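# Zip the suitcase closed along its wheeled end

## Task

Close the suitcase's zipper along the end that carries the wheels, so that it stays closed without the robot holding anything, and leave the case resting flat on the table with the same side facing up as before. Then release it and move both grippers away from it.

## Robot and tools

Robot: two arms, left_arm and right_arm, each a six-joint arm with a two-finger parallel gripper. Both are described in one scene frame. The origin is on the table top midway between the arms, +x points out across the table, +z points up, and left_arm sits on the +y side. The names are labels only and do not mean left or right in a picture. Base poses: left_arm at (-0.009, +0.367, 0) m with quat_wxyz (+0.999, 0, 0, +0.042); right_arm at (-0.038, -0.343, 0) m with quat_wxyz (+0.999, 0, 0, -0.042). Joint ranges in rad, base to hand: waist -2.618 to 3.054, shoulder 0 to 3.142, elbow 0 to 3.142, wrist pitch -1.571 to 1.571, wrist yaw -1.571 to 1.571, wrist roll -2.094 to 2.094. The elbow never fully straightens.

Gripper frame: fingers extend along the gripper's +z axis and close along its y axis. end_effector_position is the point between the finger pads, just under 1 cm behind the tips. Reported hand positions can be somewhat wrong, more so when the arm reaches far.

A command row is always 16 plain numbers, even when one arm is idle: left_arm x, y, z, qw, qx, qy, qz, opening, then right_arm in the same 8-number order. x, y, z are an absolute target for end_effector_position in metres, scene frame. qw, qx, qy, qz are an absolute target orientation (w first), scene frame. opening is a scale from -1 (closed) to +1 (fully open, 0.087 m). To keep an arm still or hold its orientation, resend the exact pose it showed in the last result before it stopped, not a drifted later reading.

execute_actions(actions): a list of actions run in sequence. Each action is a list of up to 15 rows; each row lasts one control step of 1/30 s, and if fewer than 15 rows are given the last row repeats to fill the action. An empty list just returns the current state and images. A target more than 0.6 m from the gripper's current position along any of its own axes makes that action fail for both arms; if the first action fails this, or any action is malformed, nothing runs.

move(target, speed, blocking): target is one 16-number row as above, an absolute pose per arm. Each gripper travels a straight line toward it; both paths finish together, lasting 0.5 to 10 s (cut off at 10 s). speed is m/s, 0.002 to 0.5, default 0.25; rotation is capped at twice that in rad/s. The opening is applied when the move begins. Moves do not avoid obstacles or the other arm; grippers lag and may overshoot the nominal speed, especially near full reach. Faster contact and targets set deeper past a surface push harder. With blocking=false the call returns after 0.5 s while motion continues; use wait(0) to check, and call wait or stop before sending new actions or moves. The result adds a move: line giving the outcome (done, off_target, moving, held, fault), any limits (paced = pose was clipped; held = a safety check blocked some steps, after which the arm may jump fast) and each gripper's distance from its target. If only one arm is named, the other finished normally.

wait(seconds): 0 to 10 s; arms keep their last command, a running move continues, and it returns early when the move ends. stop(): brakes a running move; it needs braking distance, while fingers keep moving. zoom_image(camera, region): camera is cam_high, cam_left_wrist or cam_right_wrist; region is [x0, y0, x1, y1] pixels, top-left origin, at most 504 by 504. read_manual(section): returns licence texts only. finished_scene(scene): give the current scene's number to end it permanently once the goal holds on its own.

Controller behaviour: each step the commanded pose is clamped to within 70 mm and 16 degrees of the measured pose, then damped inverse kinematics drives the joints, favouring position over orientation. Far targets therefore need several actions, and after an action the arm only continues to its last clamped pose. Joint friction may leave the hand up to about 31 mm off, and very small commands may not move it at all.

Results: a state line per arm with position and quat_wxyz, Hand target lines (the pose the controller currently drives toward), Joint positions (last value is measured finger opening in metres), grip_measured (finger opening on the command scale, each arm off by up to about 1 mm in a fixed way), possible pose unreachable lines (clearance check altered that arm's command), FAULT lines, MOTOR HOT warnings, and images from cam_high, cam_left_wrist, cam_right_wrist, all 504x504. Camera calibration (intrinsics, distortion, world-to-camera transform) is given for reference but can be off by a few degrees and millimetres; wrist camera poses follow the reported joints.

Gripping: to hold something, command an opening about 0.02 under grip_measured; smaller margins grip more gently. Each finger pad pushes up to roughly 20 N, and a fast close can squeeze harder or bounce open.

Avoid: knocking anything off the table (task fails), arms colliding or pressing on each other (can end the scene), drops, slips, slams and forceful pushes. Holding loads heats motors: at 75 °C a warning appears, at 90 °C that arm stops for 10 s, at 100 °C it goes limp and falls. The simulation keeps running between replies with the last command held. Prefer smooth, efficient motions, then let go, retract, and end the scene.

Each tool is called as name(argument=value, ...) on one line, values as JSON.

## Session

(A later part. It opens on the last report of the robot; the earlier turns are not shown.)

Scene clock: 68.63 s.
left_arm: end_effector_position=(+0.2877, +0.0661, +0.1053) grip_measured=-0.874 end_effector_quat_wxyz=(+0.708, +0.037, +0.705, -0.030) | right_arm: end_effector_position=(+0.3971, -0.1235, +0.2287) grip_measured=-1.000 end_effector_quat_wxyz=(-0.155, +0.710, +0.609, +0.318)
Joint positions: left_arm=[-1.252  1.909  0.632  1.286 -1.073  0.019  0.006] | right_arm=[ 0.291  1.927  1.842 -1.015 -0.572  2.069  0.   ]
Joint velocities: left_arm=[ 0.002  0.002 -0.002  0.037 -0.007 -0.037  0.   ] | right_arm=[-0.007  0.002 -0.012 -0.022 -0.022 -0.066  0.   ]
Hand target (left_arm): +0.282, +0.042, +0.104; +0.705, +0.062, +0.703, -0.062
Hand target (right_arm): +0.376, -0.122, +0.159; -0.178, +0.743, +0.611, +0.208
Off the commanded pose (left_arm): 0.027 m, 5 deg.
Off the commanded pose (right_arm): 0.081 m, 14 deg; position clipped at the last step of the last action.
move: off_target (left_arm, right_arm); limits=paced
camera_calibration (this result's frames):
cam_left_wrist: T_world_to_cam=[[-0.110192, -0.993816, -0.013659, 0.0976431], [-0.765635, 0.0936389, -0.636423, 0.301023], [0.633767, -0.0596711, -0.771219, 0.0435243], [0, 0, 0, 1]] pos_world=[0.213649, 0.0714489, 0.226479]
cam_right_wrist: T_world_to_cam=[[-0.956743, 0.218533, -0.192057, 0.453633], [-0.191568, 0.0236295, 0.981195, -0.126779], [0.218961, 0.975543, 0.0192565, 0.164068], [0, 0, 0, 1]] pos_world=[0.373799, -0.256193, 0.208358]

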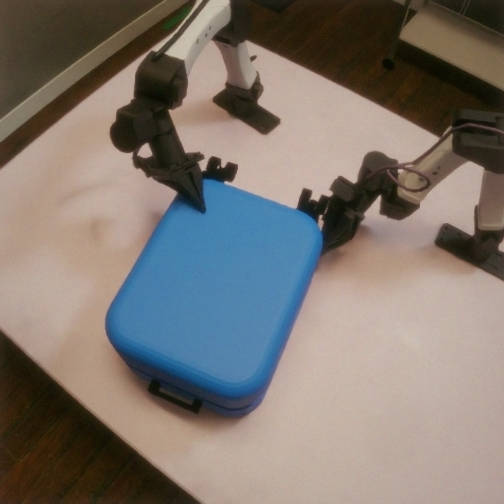

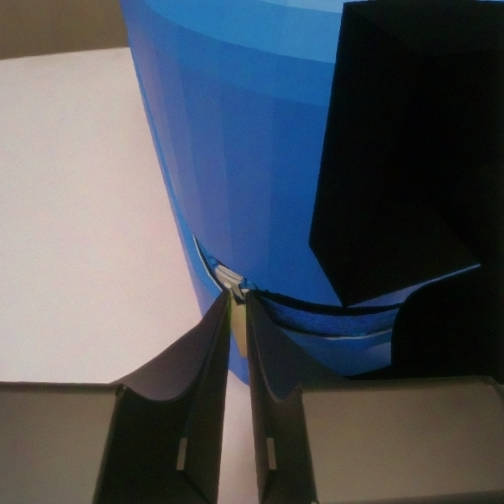

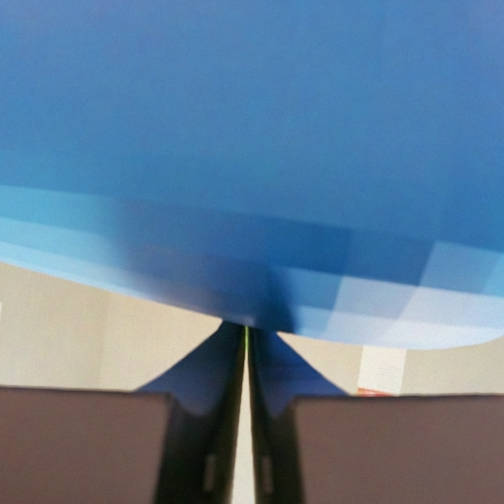

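move(target=[0.288,0.068,0.105,0.704,0.062,0.704,-0.062,-0.95,0.37,0,0.27,0,-0.383,0.924,0,-1], speed=0.2)

move(target=[0.288,0.068,0.105,0.704,0.062,0.704,-0.062,-0.95,0.37,0,0.16,0,-0.383,0.924,0,-1], speed=0.05)

move(target=[0.25,0.06,0.11,0.704,0.062,0.704,-0.062,-0.95,0.37,0,0.16,0,-0.383,0.924,0,-1], speed=0.1)

Scene clock: 84.20 s.
left_arm: end_effector_position=(+0.2878, +0.0637, +0.1053) grip_measured=-0.874 end_effector_quat_wxyz=(+0.706, +0.062, +0.703, -0.060) | right_arm: end_effector_position=(+0.3704, -0.0027, +0.2556) grip_measured=-1.000 end_effector_quat_wxyz=(+0.328, -0.323, +0.875, +0.153)
Joint positions: left_arm=[-1.231  1.885  0.592  1.303 -0.975  0.011  0.006] | right_arm=[ 0.753  2.352  2.835 -1.319 -0.082 -0.008  0.   ]
Joint velocities: left_arm=[-0.002 -0.002  0.007  0.051  0.037  0.007  0.   ] | right_arm=[ 0.007 -0.007 -0.007 -0.022 -0.051 -0.007  0.   ]
Hand target (left_arm): +0.288, +0.068, +0.105; +0.704, +0.062, +0.704, -0.062
Hand target (right_arm): +0.370, -0.001, +0.273; +0.352, -0.328, +0.863, +0.153
Off the commanded pose (left_arm): 0.004 m, 0 deg.
Off the commanded pose (right_arm): 0.015 m, 43 deg; orientation clipped at the last step of the last action.
elbow stopped short (right arm): the move would have taken joint 3 (elbow) straighter than the controller allows; a more bent joint 3 avoids this.
move: off_target (right_arm); limits=paced
camera_calibration (this result's frames):
cam_left_wrist: T_world_to_cam=[[-0.186785, -0.982382, -0.0061322, 0.115771], [-0.756427, 0.1478, -0.63716, 0.295308], [0.626841, -0.114373, -0.770707, 0.0487906], [0, 0, 0, 1]] pos_world=[0.214419, 0.075665, 0.226472]
cam_right_wrist: T_world_to_cam=[[0.682394, -0.727745, -0.0687446, -0.234361], [-0.715342, -0.684183, 0.142058, 0.245402], [-0.150416, -0.0477635, -0.987468, 0.442929], [0, 0, 0, 1]] pos_world=[0.402096, 0.0185004, 0.386406]

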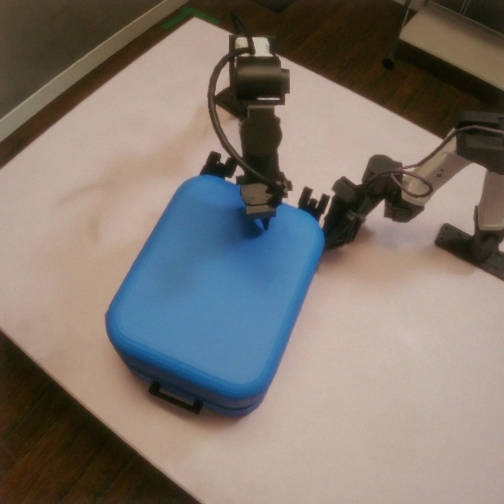

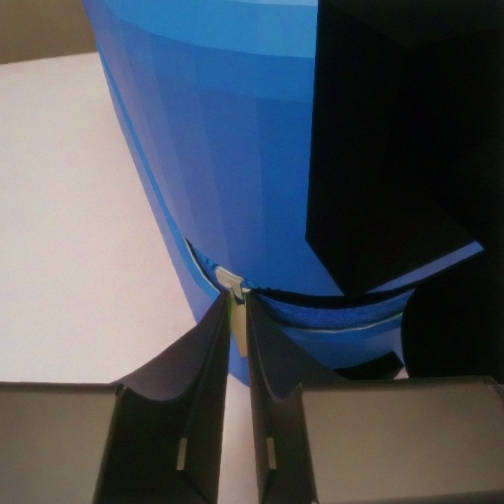

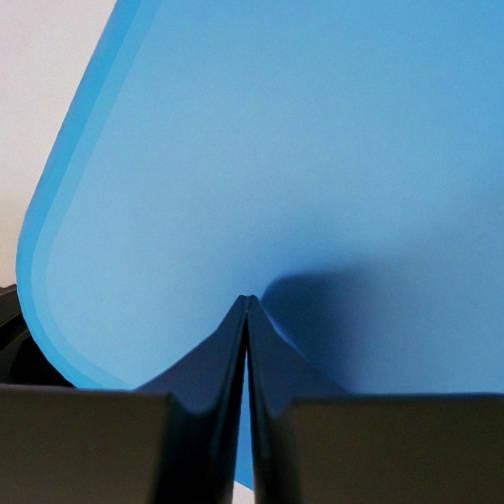

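Scene clock: 91.87 s.
left_arm: end_effector_position=(+0.2878, +0.0638, +0.1052) grip_measured=-0.874 end_effector_quat_wxyz=(+0.706, +0.062, +0.703, -0.060) | right_arm: end_effector_position=(+0.3719, -0.0090, +0.2351) grip_measured=-1.000 end_effector_quat_wxyz=(+0.315, -0.347, +0.878, +0.096)
Joint positions: left_arm=[-1.231  1.885  0.592  1.302 -0.975  0.011  0.006] | right_arm=[ 0.778  2.394  2.859 -1.364  0.012 -0.064  0.   ]
Joint velocities: left_arm=[-0.017 -0.002  0.002  0.022  0.007  0.051 -0.   ] | right_arm=[ 0.007 -0.017 -0.017  0.037  0.007 -0.066  0.   ]
Hand target (left_arm): +0.288, +0.068, +0.105; +0.704, +0.062, +0.704, -0.062
Hand target (right_arm): +0.366, -0.004, +0.163; +0.230, -0.366, +0.899, +0.072
Off the commanded pose (left_arm): 0.004 m, 0 deg.
Off the commanded pose (right_arm): 0.076 m, 39 deg; orientation clipped at the last step of the last action.
elbow stopped short (right arm): the move would have taken joint 3 (elbow) straighter than the controller allows; a more bent joint 3 avoids this.
move: off_target (right_arm); limits=paced
camera_calibration (this result's frames):
cam_left_wrist: T_world_to_cam=[[-0.186787, -0.982377, -0.00675659, 0.115861], [-0.756627, 0.148243, -0.63682, 0.295204], [0.626599, -0.113837, -0.770983, 0.0487648], [0, 0, 0, 1]] pos_world=[0.214445, 0.0756087, 0.226371]
cam_right_wrist: T_world_to_cam=[[0.687213, -0.725667, 0.0338302, -0.267272], [-0.714563, -0.666838, 0.211486, 0.228694], [-0.130909, -0.16951, -0.976795, 0.411842], [0, 0, 0, 1]] pos_world=[0.401003, 0.0283623, 0.362961]

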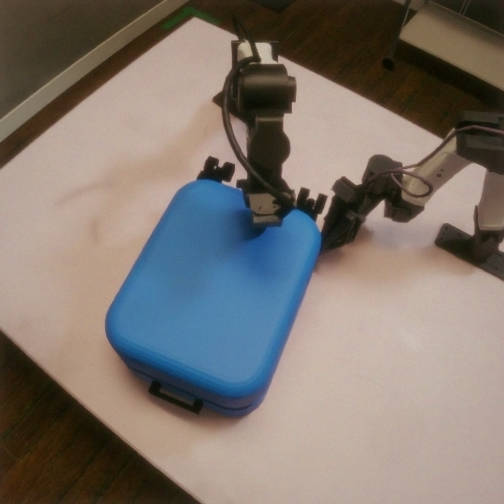

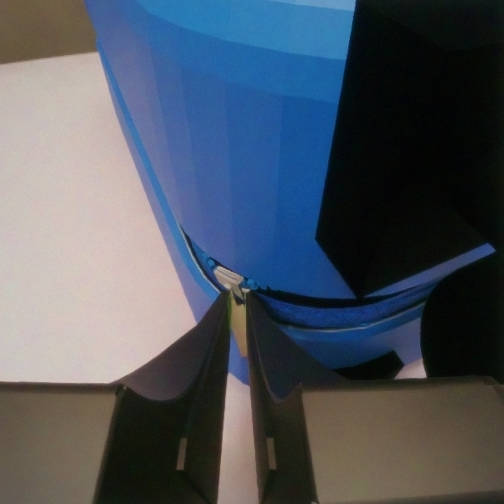

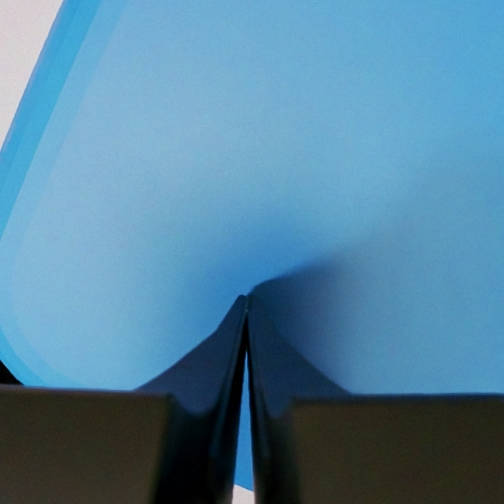

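Scene clock: 95.57 s.
left_arm: end_effector_position=(+0.2536, +0.0567, +0.1083) grip_measured=-0.950 end_effector_quat_wxyz=(+0.705, +0.066, +0.704, -0.061) | right_arm: end_effector_position=(+0.3664, -0.0079, +0.2350) grip_measured=-1.000 end_effector_quat_wxyz=(+0.308, -0.354, +0.877, +0.100)
Joint positions: left_arm=[-1.345  1.849  0.567  1.285 -1.081  0.01   0.002] | right_arm=[ 0.782  2.392  2.86  -1.379 -0.001 -0.071  0.   ]
Joint velocities: left_arm=[ 0.002 -0.002  0.007 -0.007  0.007 -0.037  0.001] | right_arm=[-0.002 -0.002 -0.022 -0.007 -0.066  0.037  0.   ]
Hand target (left_arm): +0.250, +0.060, +0.110; +0.705, +0.062, +0.704, -0.062
Hand target (right_arm): +0.365, -0.004, +0.163; +0.228, -0.369, +0.898, +0.075
Off the commanded pose (left_arm): 0.005 m, 0 deg.
Off the commanded pose (right_arm): 0.076 m, 38 deg; position and orientation clipped at the last step of the last action.
elbow stopped short (right arm): the move would have taken joint 3 (elbow) straighter than the controller allows; a more bent joint 3 avoids this.
move: off_target (right_arm); limits=paced
camera_calibration (this result's frames):
cam_left_wrist: T_world_to_cam=[[-0.194304, -0.980881, -0.0108561, 0.10481], [-0.757278, 0.157027, -0.633934, 0.271662], [0.623519, -0.114955, -0.773311, 0.0728686], [0, 0, 0, 1]] pos_world=[0.180654, 0.0685243, 0.229704]
cam_right_wrist: T_world_to_cam=[[0.700147, -0.713482, 0.027154, -0.265783], [-0.700156, -0.678625, 0.221924, 0.217716], [-0.139911, -0.174392, -0.974686, 0.413959], [0, 0, 0, 1]] pos_world=[0.396441, 0.0303072, 0.362381]

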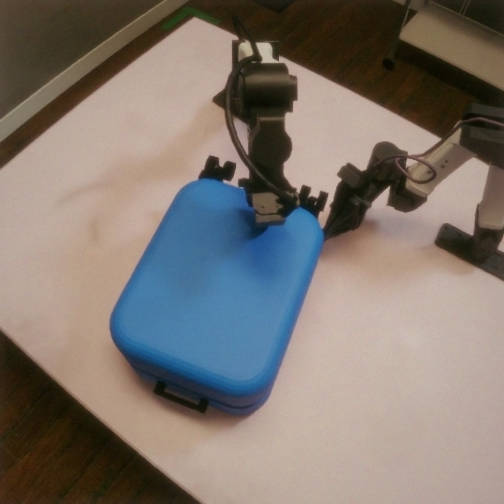

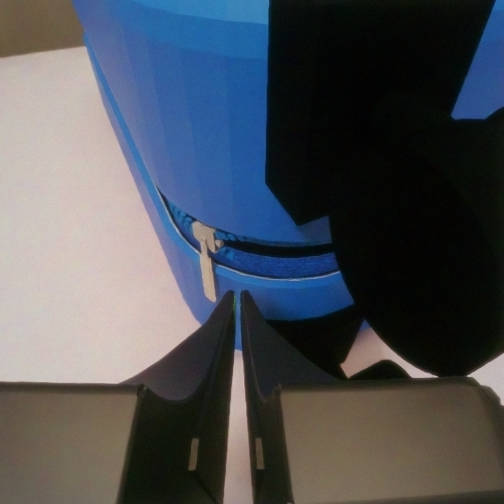

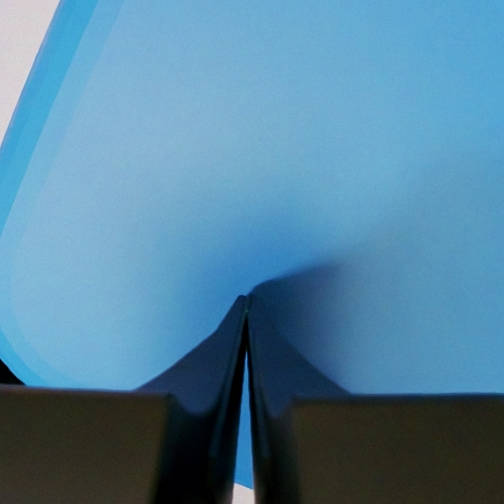

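move(target=[0.255,0.078,0.092,0.683,0.183,0.683,-0.183,-0.6,0.37,0,0.16,0.308,-0.354,0.877,0.1,-1], speed=0.1)

move(target=[0.29,0.066,0.092,0.683,0.183,0.683,-0.183,-0.6,0.37,0,0.16,0.308,-0.354,0.877,0.1,-1], speed=0.05)

Scene clock: 102.50 s.
left_arm: end_effector_position=(+0.2550, +0.0755, +0.0869) grip_measured=-0.600 end_effector_quat_wxyz=(+0.679, +0.189, +0.687, -0.173) | right_arm: end_effector_position=(+0.3682, -0.0060, +0.2374) grip_measured=-1.000 end_effector_quat_wxyz=(+0.381, -0.342, +0.850, +0.119)
Joint positions: left_arm=[-1.158  1.79   0.314  1.456 -0.555  0.008  0.017] | right_arm=[ 0.787  2.027  2.14  -0.862  0.013 -0.069  0.   ]
Joint velocities: left_arm=[ 0.007 -0.012 -0.012  0.022  0.007  0.022  0.001] | right_arm=[-0.002 -0.012  0.012  0.022 -0.022  0.081  0.   ]
Hand target (left_arm): +0.254, +0.078, +0.092; +0.682, +0.183, +0.684, -0.183
Hand target (right_arm): +0.364, -0.005, +0.164; +0.308, -0.354, +0.877, +0.100
Off the commanded pose (left_arm): 0.006 m, 1 deg.
Off the commanded pose (right_arm): 0.078 m, 9 deg; position clipped at the last step of the last action.
move: off_target (right_arm); limits=paced
camera_calibration (this result's frames):
cam_left_wrist: T_world_to_cam=[[-0.509708, -0.860088, -0.0211475, 0.195517], [-0.668374, 0.411332, -0.619744, 0.213212], [0.541733, -0.301754, -0.784519, 0.0935551], [0, 0, 0, 1]] pos_world=[0.19148, 0.108692, 0.209667]
cam_right_wrist: T_world_to_cam=[[0.691576, -0.720748, 0.0473808, -0.267402], [-0.722192, -0.688825, 0.0629209, 0.265515], [-0.012713, -0.0777326, -0.996893, 0.375832], [0, 0, 0, 1]] pos_world=[0.38146, 0.0193784, 0.370627]

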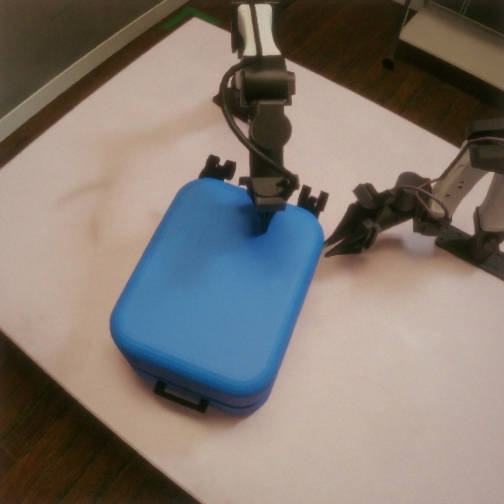

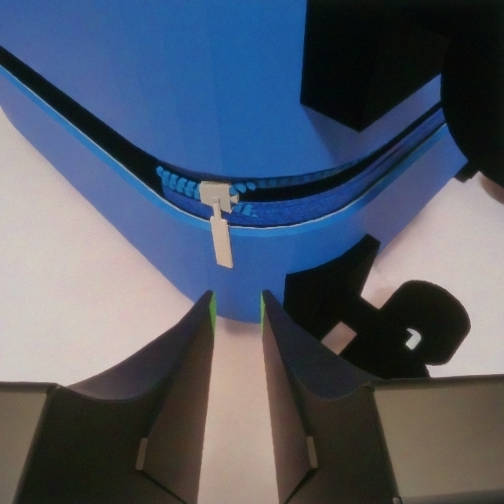

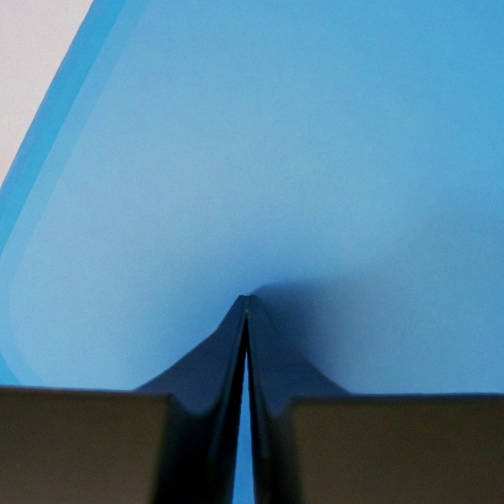

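Scene clock: 104.40 s.
left_arm: end_effector_position=(+0.2816, +0.0730, +0.0922) grip_measured=-0.600 end_effector_quat_wxyz=(+0.683, +0.185, +0.684, -0.178) | right_arm: end_effector_position=(+0.3720, -0.0026, +0.2394) grip_measured=-1.000 end_effector_quat_wxyz=(+0.391, -0.340, +0.847, +0.120)
Joint positions: left_arm=[-1.069  1.816  0.376  1.436 -0.466  0.008  0.017] | right_arm=[ 0.79   2.031  2.141 -0.839  0.019 -0.068  0.   ]
Joint velocities: left_arm=[-0.007 -0.002  0.007 -0.037 -0.022  0.037 -0.   ] | right_arm=[-0.007 -0.007  0.012 -0.051  0.037 -0.037  0.   ]
Hand target (left_arm): +0.289, +0.066, +0.092; +0.683, +0.183, +0.683, -0.183
Hand target (right_arm): +0.366, -0.004, +0.166; +0.308, -0.355, +0.877, +0.101
Off the commanded pose (left_arm): 0.011 m, 1 deg.
Off the commanded pose (right_arm): 0.079 m, 10 deg; position clipped at the last step of the last action.
move: off_target (left_arm, right_arm); limits=paced
camera_calibration (this result's frames):
cam_left_wrist: T_world_to_cam=[[-0.509578, -0.860334, -0.0124742, 0.206183], [-0.66364, 0.402221, -0.630714, 0.235584], [0.547642, -0.31312, -0.775915, 0.0808902], [0, 0, 0, 1]] pos_world=[0.21711, 0.107958, 0.213922]
cam_right_wrist: T_world_to_cam=[[0.688733, -0.723141, 0.0520942, -0.267712], [-0.725001, -0.687383, 0.0433333, 0.276179], [0.00447263, -0.0676134, -0.997702, 0.37201], [0, 0, 0, 1]] pos_world=[0.382949, 0.0214003, 0.373134]

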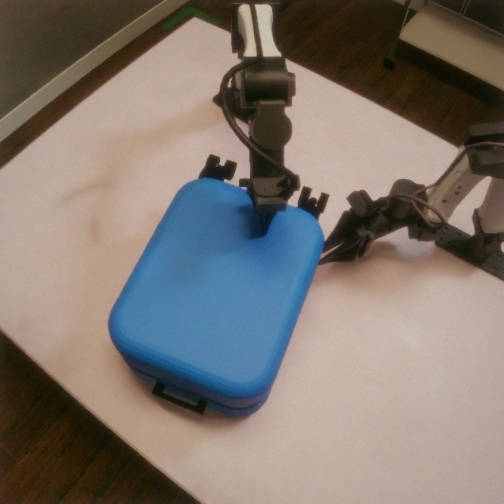

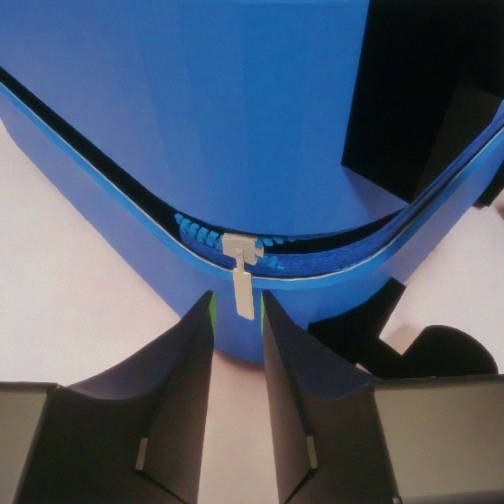

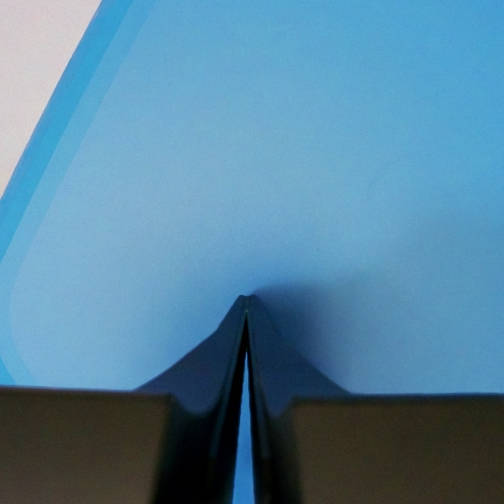

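Grip, and move the press to the far edge.

move(target=[0.29,0.066,0.094,0.683,0.183,0.683,-0.183,-0.95,0.36,-0.13,0.27,0.308,-0.354,0.877,0.1,-1], speed=0.1)

move(target=[0.268,0.085,0.115,0.683,0.183,0.683,-0.183,-0.95,0.36,-0.13,0.15,0.308,-0.354,0.877,0.1,-1], speed=0.05)

move(target=[0.25,0.05,0.112,0.683,0.183,0.683,-0.183,-0.95,0.36,-0.13,0.15,0.308,-0.354,0.877,0.1,-1], speed=0.05)

Scene clock: 111.60 s.
left_arm: end_effector_position=(+0.2829, +0.0728, +0.0910) grip_measured=-0.950 end_effector_quat_wxyz=(+0.681, +0.186, +0.685, -0.176) | right_arm: end_effector_position=(+0.3628, -0.1299, +0.2612) grip_measured=-1.000 end_effector_quat_wxyz=(+0.301, -0.353, +0.881, +0.094)
Joint positions: left_arm=[-1.065  1.816  0.381  1.424 -0.462  0.008  0.002] | right_arm=[ 0.545  1.971  2.271 -1.241 -0.134 -0.259  0.   ]
Joint velocities: left_arm=[ 0.007 -0.017  0.027 -0.007  0.007  0.066  0.   ] | right_arm=[-0.002 -0.012 -0.002 -0.037  0.007  0.037  0.   ]
Hand target (left_arm): +0.290, +0.066, +0.094; +0.683, +0.183, +0.683, -0.183
Hand target (right_arm): +0.362, -0.131, +0.269; +0.307, -0.357, +0.877, +0.098
Off the commanded pose (left_arm): 0.010 m, 1 deg.
Off the commanded pose (right_arm): 0.009 m, 1 deg.
move: done
camera_calibration (this result's frames):
cam_left_wrist: T_world_to_cam=[[-0.509631, -0.860261, -0.0150417, 0.20688], [-0.666168, 0.405591, -0.625873, 0.235825], [0.544515, -0.308944, -0.77978, 0.0801892], [0, 0, 0, 1]] pos_world=[0.218867, 0.107096, 0.213238]
cam_right_wrist: T_world_to_cam=[[0.695546, -0.717842, 0.0303143, -0.350722], [-0.702223, -0.670277, 0.240025, 0.12359], [-0.151981, -0.188236, -0.970293, 0.41911], [0, 0, 0, 1]] pos_world=[0.394428, -0.0900316, 0.387627]

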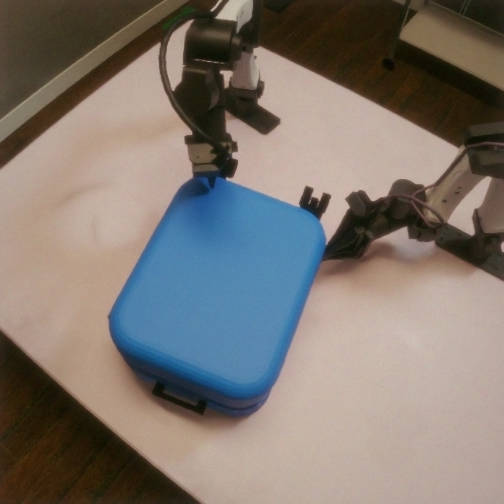

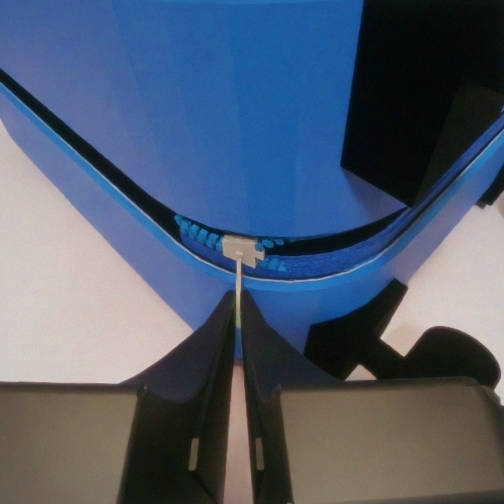

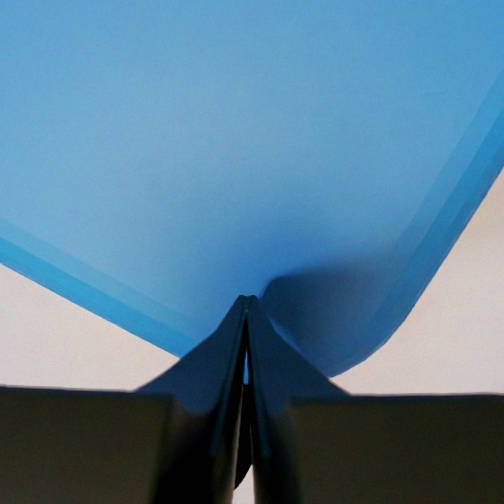

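Scene clock: 114.07 s.
left_arm: end_effector_position=(+0.2710, +0.0811, +0.1118) grip_measured=-0.950 end_effector_quat_wxyz=(+0.681, +0.190, +0.683, -0.182) | right_arm: end_effector_position=(+0.3629, -0.1353, +0.2331) grip_measured=-1.000 end_effector_quat_wxyz=(+0.394, -0.342, +0.848, +0.093)
Joint positions: left_arm=[-1.078  1.651  0.339  1.305 -0.461  0.008  0.002] | right_arm=[ 0.54   1.678  1.66  -0.724 -0.119 -0.259  0.   ]
Joint velocities: left_arm=[-0.002  0.007 -0.002 -0.022 -0.095  0.022 -0.   ] | right_arm=[ 0.007  0.012 -0.017  0.095 -0.007  0.066  0.   ]
Hand target (left_arm): +0.268, +0.085, +0.115; +0.683, +0.183, +0.683, -0.183
Hand target (right_arm): +0.353, -0.134, +0.160; +0.308, -0.353, +0.878, +0.100
Off the commanded pose (left_arm): 0.006 m, 1 deg.
Off the commanded pose (right_arm): 0.083 m, 11 deg; position clipped at the last step of the last action.
move: off_target (right_arm); limits=paced
camera_calibration (this result's frames):
cam_left_wrist: T_world_to_cam=[[-0.521373, -0.853218, -0.0137211, 0.210788], [-0.659495, 0.413095, -0.628028, 0.235363], [0.541513, -0.318388, -0.77807, 0.106839], [0, 0, 0, 1]] pos_world=[0.207265, 0.116637, 0.233835]
cam_right_wrist: T_world_to_cam=[[0.672754, -0.733085, 0.0999394, -0.363902], [-0.739389, -0.671007, 0.0552573, 0.183292], [0.0265516, -0.111069, -0.993458, 0.341909], [0, 0, 0, 1]] pos_world=[0.371262, -0.105806, 0.365912]

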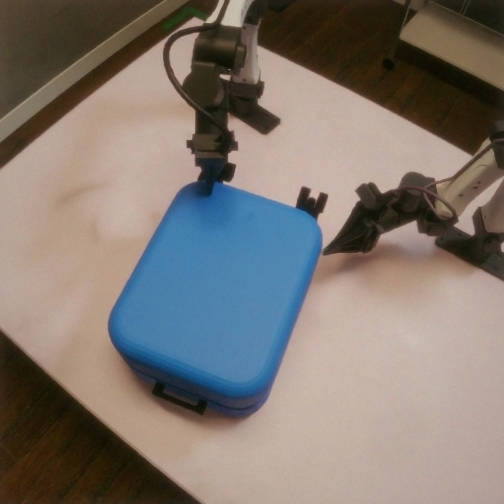

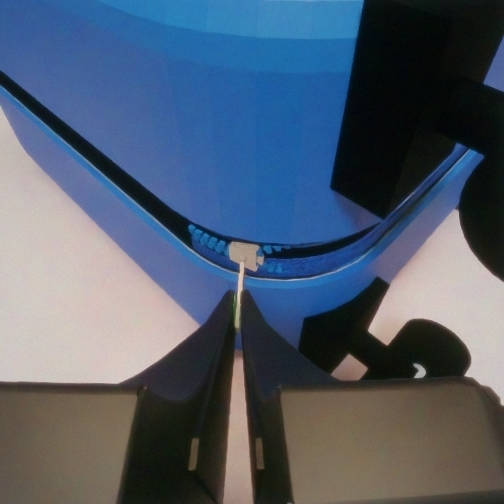

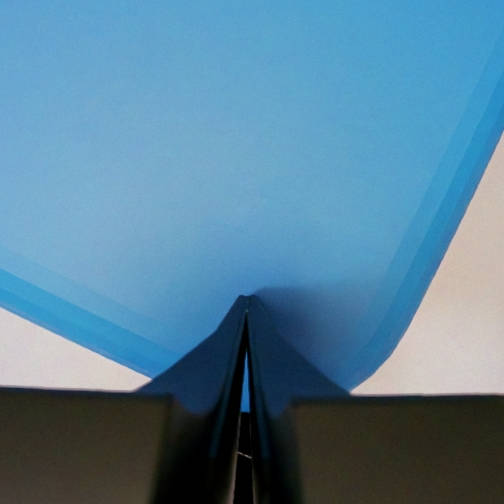

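Scene clock: 116.17 s.
left_arm: end_effector_position=(+0.2487, +0.0553, +0.1100) grip_measured=-0.950 end_effector_quat_wxyz=(+0.681, +0.190, +0.684, -0.180) | right_arm: end_effector_position=(+0.3631, -0.1352, +0.2336) grip_measured=-1.000 end_effector_quat_wxyz=(+0.401, -0.341, +0.845, +0.094)
Joint positions: left_arm=[-1.212  1.698  0.384  1.305 -0.597  0.008  0.002] | right_arm=[ 0.54   1.666  1.639 -0.701 -0.119 -0.259  0.   ]
Joint velocities: left_arm=[-0.002 -0.007  0.007  0.022 -0.007 -0.022  0.001] | right_arm=[-0.017 -0.022 -0.017  0.081  0.022  0.037  0.   ]
Hand target (left_arm): +0.250, +0.050, +0.112; +0.683, +0.183, +0.683, -0.183
Hand target (right_arm): +0.353, -0.134, +0.161; +0.308, -0.354, +0.877, +0.101
Off the commanded pose (left_arm): 0.006 m, 1 deg.
Off the commanded pose (right_arm): 0.084 m, 11 deg; position clipped at the last step of the last action.
move: off_target (right_arm); limits=paced
camera_calibration (this result's frames):
cam_left_wrist: T_world_to_cam=[[-0.519748, -0.854177, -0.0156161, 0.177006], [-0.66026, 0.41322, -0.627141, 0.230248], [0.542142, -0.315645, -0.778749, 0.109022], [0, 0, 0, 1]] pos_world=[0.184917, 0.0904641, 0.232063]
cam_right_wrist: T_world_to_cam=[[0.671611, -0.733585, 0.103881, -0.36452], [-0.739837, -0.671542, 0.0409123, 0.186917], [0.0397479, -0.104332, -0.993748, 0.338625], [0, 0, 0, 1]] pos_world=[0.369644, -0.106555, 0.366728]

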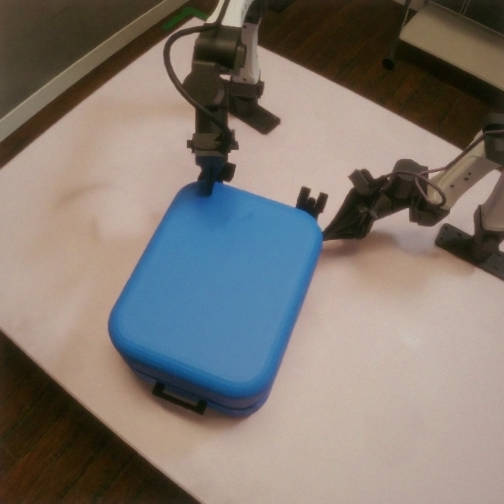

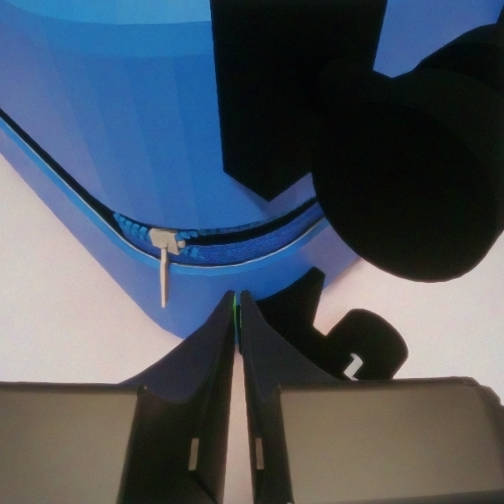

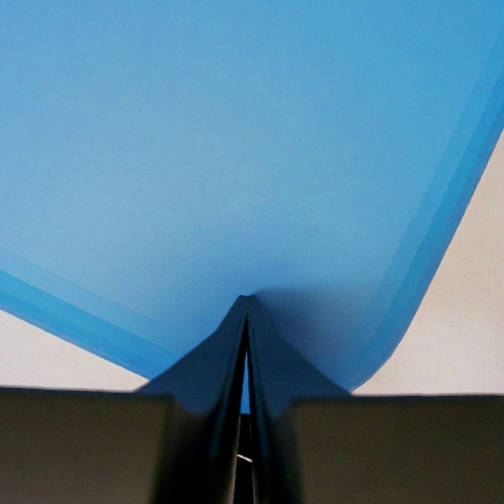

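Tab swivels flat; needs a full close. Retry.

move(target=[0.255,0.085,0.096,0.683,0.183,0.683,-0.183,-0.6,0.36,-0.13,0.15,0.308,-0.354,0.877,0.1,-1], speed=0.1)

move(target=[0.29,0.066,0.096,0.683,0.183,0.683,-0.183,-0.6,0.36,-0.13,0.15,0.308,-0.354,0.877,0.1,-1], speed=0.05)

move(target=[0.29,0.066,0.096,0.683,0.183,0.683,-0.183,-1,0.36,-0.13,0.15,0.308,-0.354,0.877,0.1,-1], speed=0.1)

move(target=[0.272,0.08,0.115,0.683,0.183,0.683,-0.183,-1,0.36,-0.13,0.15,0.308,-0.354,0.877,0.1,-1], speed=0.05)

move(target=[0.255,0.045,0.112,0.704,0.062,0.704,-0.062,-1,0.36,-0.13,0.15,0.308,-0.354,0.877,0.1,-1], speed=0.05)

Scene clock: 124.80 s.
left_arm: end_effector_position=(+0.2561, +0.0822, +0.1019) grip_measured=-0.600 end_effector_quat_wxyz=(+0.686, +0.182, +0.681, -0.180) | right_arm: end_effector_position=(+0.3648, -0.1334, +0.2339) grip_measured=-1.000 end_effector_quat_wxyz=(+0.405, -0.342, +0.843, +0.096)
Joint positions: left_arm=[-1.141  1.713  0.294  1.427 -0.538  0.008  0.017] | right_arm=[ 0.54   1.668  1.637 -0.688 -0.124 -0.26   0.   ]
Joint velocities: left_arm=[-0.002  0.002 -0.007  0.081  0.022 -0.066 -0.   ] | right_arm=[-0.007 -0.017  0.007  0.007  0.007  0.007  0.   ]
Hand target (left_arm): +0.255, +0.085, +0.096; +0.682, +0.183, +0.684, -0.183
Hand target (right_arm): +0.354, -0.134, +0.160; +0.309, -0.355, +0.877, +0.101
Off the commanded pose (left_arm): 0.007 m, 1 deg.
Off the commanded pose (right_arm): 0.084 m, 12 deg; position clipped at the last step of the last action.
move: off_target (right_arm); limits=paced
camera_calibration (this result's frames):
cam_left_wrist: T_world_to_cam=[[-0.508867, -0.86082, -0.006603, 0.200499], [-0.660358, 0.395264, -0.638509, 0.221608], [0.552251, -0.320556, -0.769586, 0.104134], [0, 0, 0, 1]] pos_world=[0.19086, 0.11838, 0.222963]
cam_right_wrist: T_world_to_cam=[[0.673905, -0.731562, 0.103294, -0.364818], [-0.737383, -0.6747, 0.0323432, 0.190091], [0.0460316, -0.0979636, -0.994125, 0.337616], [0, 0, 0, 1]] pos_world=[0.370481, -0.105559, 0.367168]

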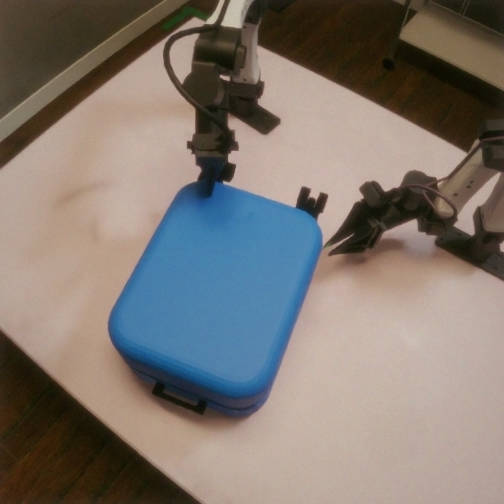

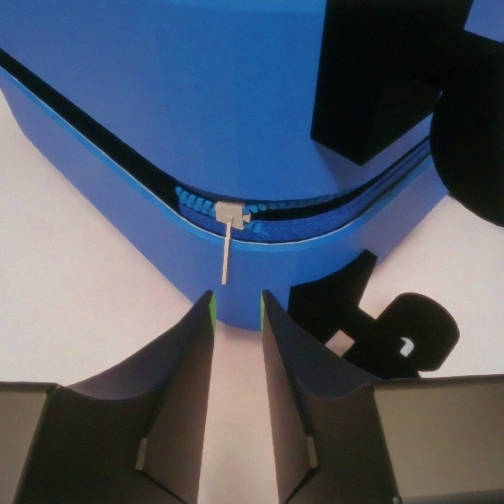

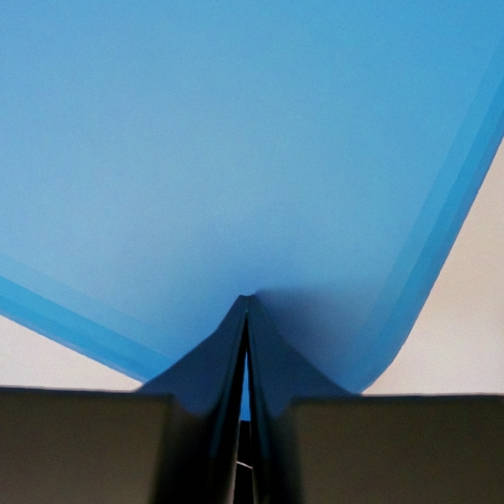

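Scene clock: 127.10 s.
left_arm: end_effector_position=(+0.2814, +0.0723, +0.0977) grip_measured=-0.600 end_effector_quat_wxyz=(+0.685, +0.184, +0.682, -0.180) | right_arm: end_effector_position=(+0.3661, -0.1321, +0.2338) grip_measured=-1.000 end_effector_quat_wxyz=(+0.406, -0.343, +0.842, +0.098)
Joint positions: left_arm=[-1.07   1.791  0.378  1.416 -0.464  0.008  0.017] | right_arm=[ 0.54   1.672  1.639 -0.683 -0.128 -0.26   0.   ]
Joint velocities: left_arm=[ 0.012 -0.002  0.007  0.007 -0.066 -0.007 -0.001] | right_arm=[-0.022  0.002  0.007  0.095 -0.022 -0.022  0.   ]
Hand target (left_arm): +0.289, +0.066, +0.096; +0.683, +0.183, +0.683, -0.183
Hand target (right_arm): +0.354, -0.134, +0.160; +0.309, -0.355, +0.877, +0.101
Off the commanded pose (left_arm): 0.011 m, 0 deg.
Off the commanded pose (right_arm): 0.084 m, 12 deg; position clipped at the last step of the last action.
move: off_target (left_arm, right_arm); limits=paced
camera_calibration (this result's frames):
cam_left_wrist: T_world_to_cam=[[-0.511509, -0.859228, -0.00927828, 0.205714], [-0.660572, 0.400106, -0.635264, 0.238939], [0.549548, -0.318814, -0.77224, 0.0846503], [0, 0, 0, 1]] pos_world=[0.216541, 0.108142, 0.219068]
cam_right_wrist: T_world_to_cam=[[0.67558, -0.73018, 0.102119, -0.36489], [-0.735699, -0.676712, 0.0284127, 0.191987], [0.0483591, -0.0943242, -0.994366, 0.337285], [0, 0, 0, 1]] pos_world=[0.371446, -0.104702, 0.367192]

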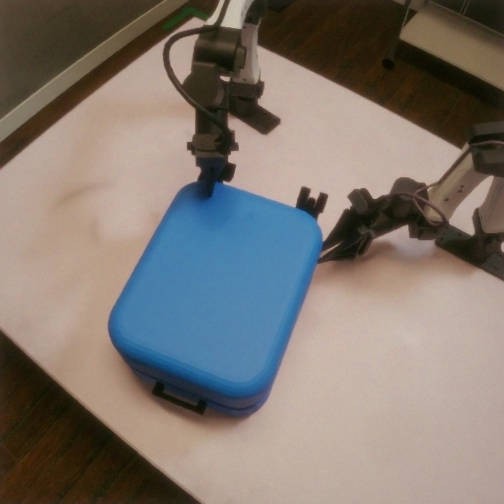

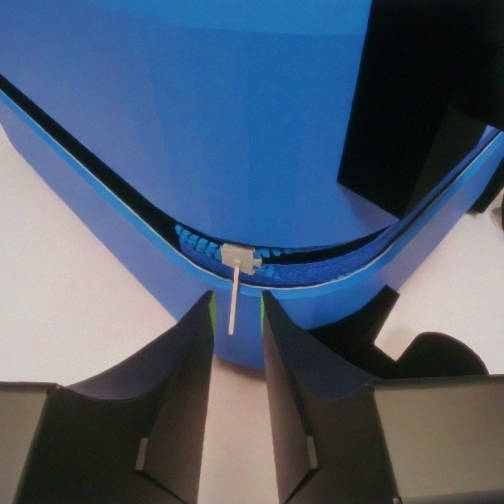

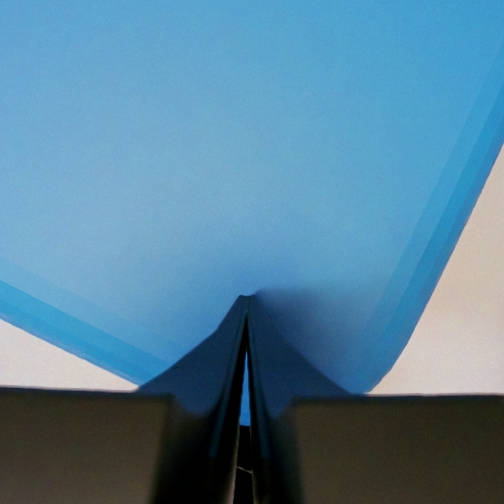

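Scene clock: 128.40 s.
left_arm: end_effector_position=(+0.2819, +0.0718, +0.0970) grip_measured=-0.979 end_effector_quat_wxyz=(+0.684, +0.185, +0.682, -0.181) | right_arm: end_effector_position=(+0.3674, -0.1308, +0.2341) grip_measured=-1.000 end_effector_quat_wxyz=(+0.408, -0.343, +0.840, +0.100)
Joint positions: left_arm=[-1.067  1.793  0.381  1.414 -0.459  0.007  0.001] | right_arm=[ 0.54   1.675  1.64  -0.676 -0.131 -0.26   0.   ]
Joint velocities: left_arm=[ 0.007 -0.007 -0.002  0.051 -0.051 -0.007  0.001] | right_arm=[ 0.012 -0.002  0.007 -0.007 -0.007  0.037  0.   ]
Hand target (left_arm): +0.289, +0.066, +0.096; +0.683, +0.183, +0.683, -0.183
Hand target (right_arm): +0.354, -0.133, +0.160; +0.309, -0.355, +0.877, +0.101
Off the commanded pose (left_arm): 0.010 m, 0 deg.
Off the commanded pose (right_arm): 0.084 m, 12 deg; position clipped at the last step of the last action.
move: off_target (right_arm); limits=paced
camera_calibration (this result's frames):
cam_left_wrist: T_world_to_cam=[[-0.513818, -0.857846, -0.00951127, 0.206165], [-0.66054, 0.402665, -0.633679, 0.238716], [0.547429, -0.319313, -0.773538, 0.0843766], [0, 0, 0, 1]] pos_world=[0.217422, 0.107678, 0.218499]
cam_right_wrist: T_world_to_cam=[[0.677318, -0.728644, 0.101578, -0.365171], [-0.733858, -0.6789, 0.0234197, 0.194018], [0.0518967, -0.0904064, -0.994552, 0.336909], [0, 0, 0, 1]] pos_world=[0.372234, -0.103902, 0.367623]

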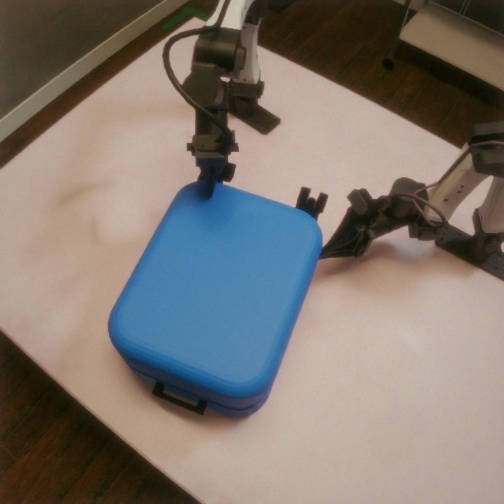

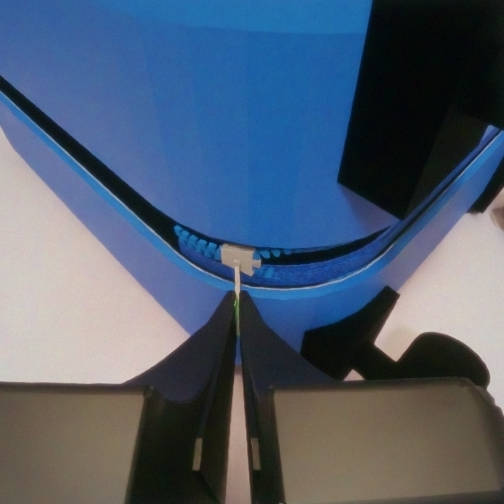

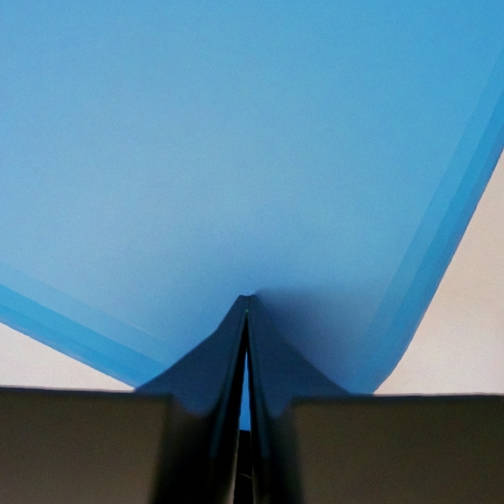

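Scene clock: 130.77 s.
left_arm: end_effector_position=(+0.2774, +0.0770, +0.1002) grip_measured=-0.979 end_effector_quat_wxyz=(+0.669, +0.199, +0.696, -0.170) | right_arm: end_effector_position=(+0.3687, -0.1297, +0.2339) grip_measured=-1.000 end_effector_quat_wxyz=(+0.409, -0.343, +0.839, +0.101)
Joint positions: left_arm=[-1.069  1.689  0.375  1.261 -0.456  0.006  0.001] | right_arm=[ 0.54   1.679  1.642 -0.672 -0.134 -0.26   0.   ]
Joint velocities: left_arm=[ 0.007 -0.007 -0.002 -0.051  0.037 -0.007  0.   ] | right_arm=[-0.012  0.002 -0.007  0.037 -0.022 -0.007  0.   ]
Hand target (left_arm): +0.273, +0.080, +0.114; +0.683, +0.183, +0.683, -0.183
Hand target (right_arm): +0.355, -0.133, +0.160; +0.308, -0.355, +0.877, +0.101
Off the commanded pose (left_arm): 0.016 m, 3 deg.
Off the commanded pose (right_arm): 0.084 m, 12 deg; position clipped at the last step of the last action.
move: off_target (left_arm, right_arm); limits=paced
camera_calibration (this result's frames):
cam_left_wrist: T_world_to_cam=[[-0.517686, -0.854991, -0.0314822, 0.211368], [-0.677426, 0.432093, -0.595306, 0.234178], [0.522585, -0.286855, -0.802882, 0.0982999], [0, 0, 0, 1]] pos_world=[0.21669, 0.107729, 0.224985]
cam_right_wrist: T_world_to_cam=[[0.678627, -0.727548, 0.100692, -0.3653], [-0.732517, -0.680444, 0.0203616, 0.195719], [0.0537012, -0.0875765, -0.994709, 0.336471], [0, 0, 0, 1]] pos_world=[0.373201, -0.103131, 0.367489]

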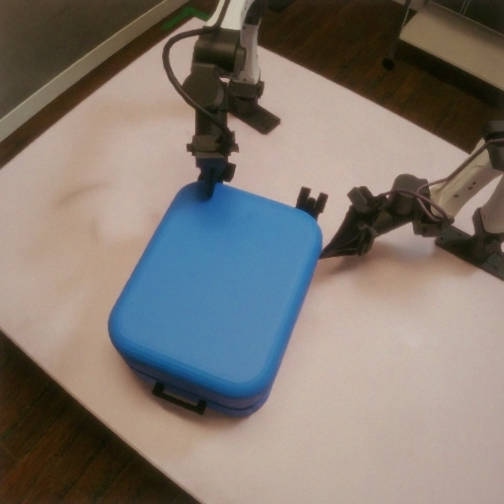

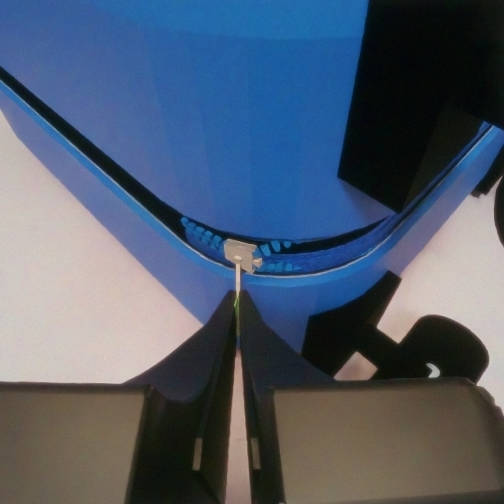

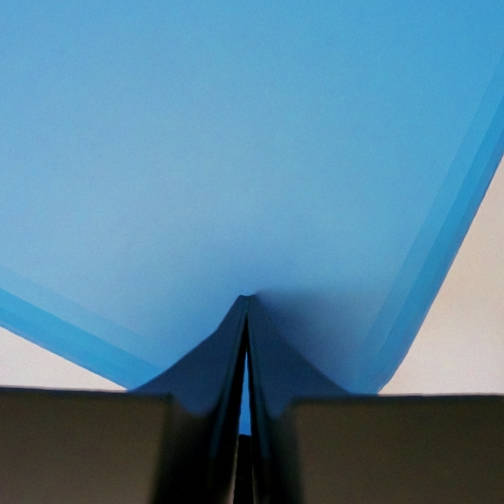

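Scene clock: 134.57 s.
left_arm: end_effector_position=(+0.2620, +0.0641, +0.1031) grip_measured=-0.979 end_effector_quat_wxyz=(+0.700, +0.061, +0.711, -0.030) | right_arm: end_effector_position=(+0.3724, -0.1270, +0.2339) grip_measured=-1.000 end_effector_quat_wxyz=(+0.414, -0.345, +0.836, +0.103)
Joint positions: left_arm=[-1.323  1.857  0.59   1.226 -1.109  0.006  0.001] | right_arm=[ 0.54   1.687  1.643 -0.654 -0.138 -0.263  0.   ]
Joint velocities: left_arm=[ 0.002 -0.002 -0.002 -0.007  0.066 -0.066  0.   ] | right_arm=[ 0.017  0.002 -0.017  0.066  0.007  0.007  0.   ]
Hand target (left_arm): +0.255, +0.046, +0.113; +0.705, +0.062, +0.704, -0.062
Hand target (right_arm): +0.355, -0.133, +0.160; +0.309, -0.355, +0.876, +0.101
Off the commanded pose (left_arm): 0.022 m, 4 deg.
Off the commanded pose (right_arm): 0.085 m, 13 deg; position clipped at the last step of the last action.
move: off_target (left_arm, right_arm); limits=paced
camera_calibration (this result's frames):
cam_left_wrist: T_world_to_cam=[[-0.145069, -0.98837, -0.0456133, 0.104819], [-0.773454, 0.142033, -0.617734, 0.277205], [0.617028, -0.0543345, -0.785063, 0.0634942], [0, 0, 0, 1]] pos_world=[0.190433, 0.0676772, 0.225867]
cam_right_wrist: T_world_to_cam=[[0.681401, -0.724609, 0.103126, -0.367182], [-0.729112, -0.684333, 0.00915994, 0.201116], [0.0639353, -0.0814322, -0.994626, 0.333474], [0, 0, 0, 1]] pos_world=[0.375514, -0.101277, 0.367706]

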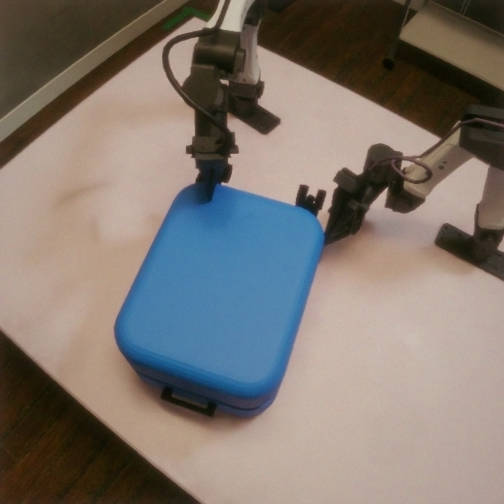

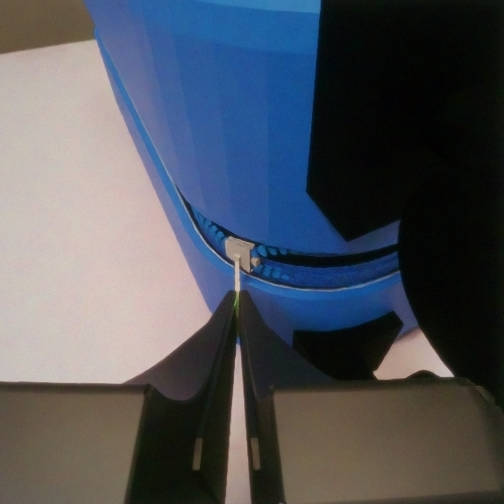

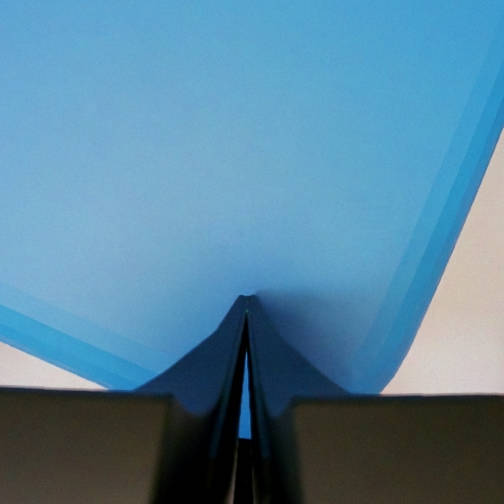

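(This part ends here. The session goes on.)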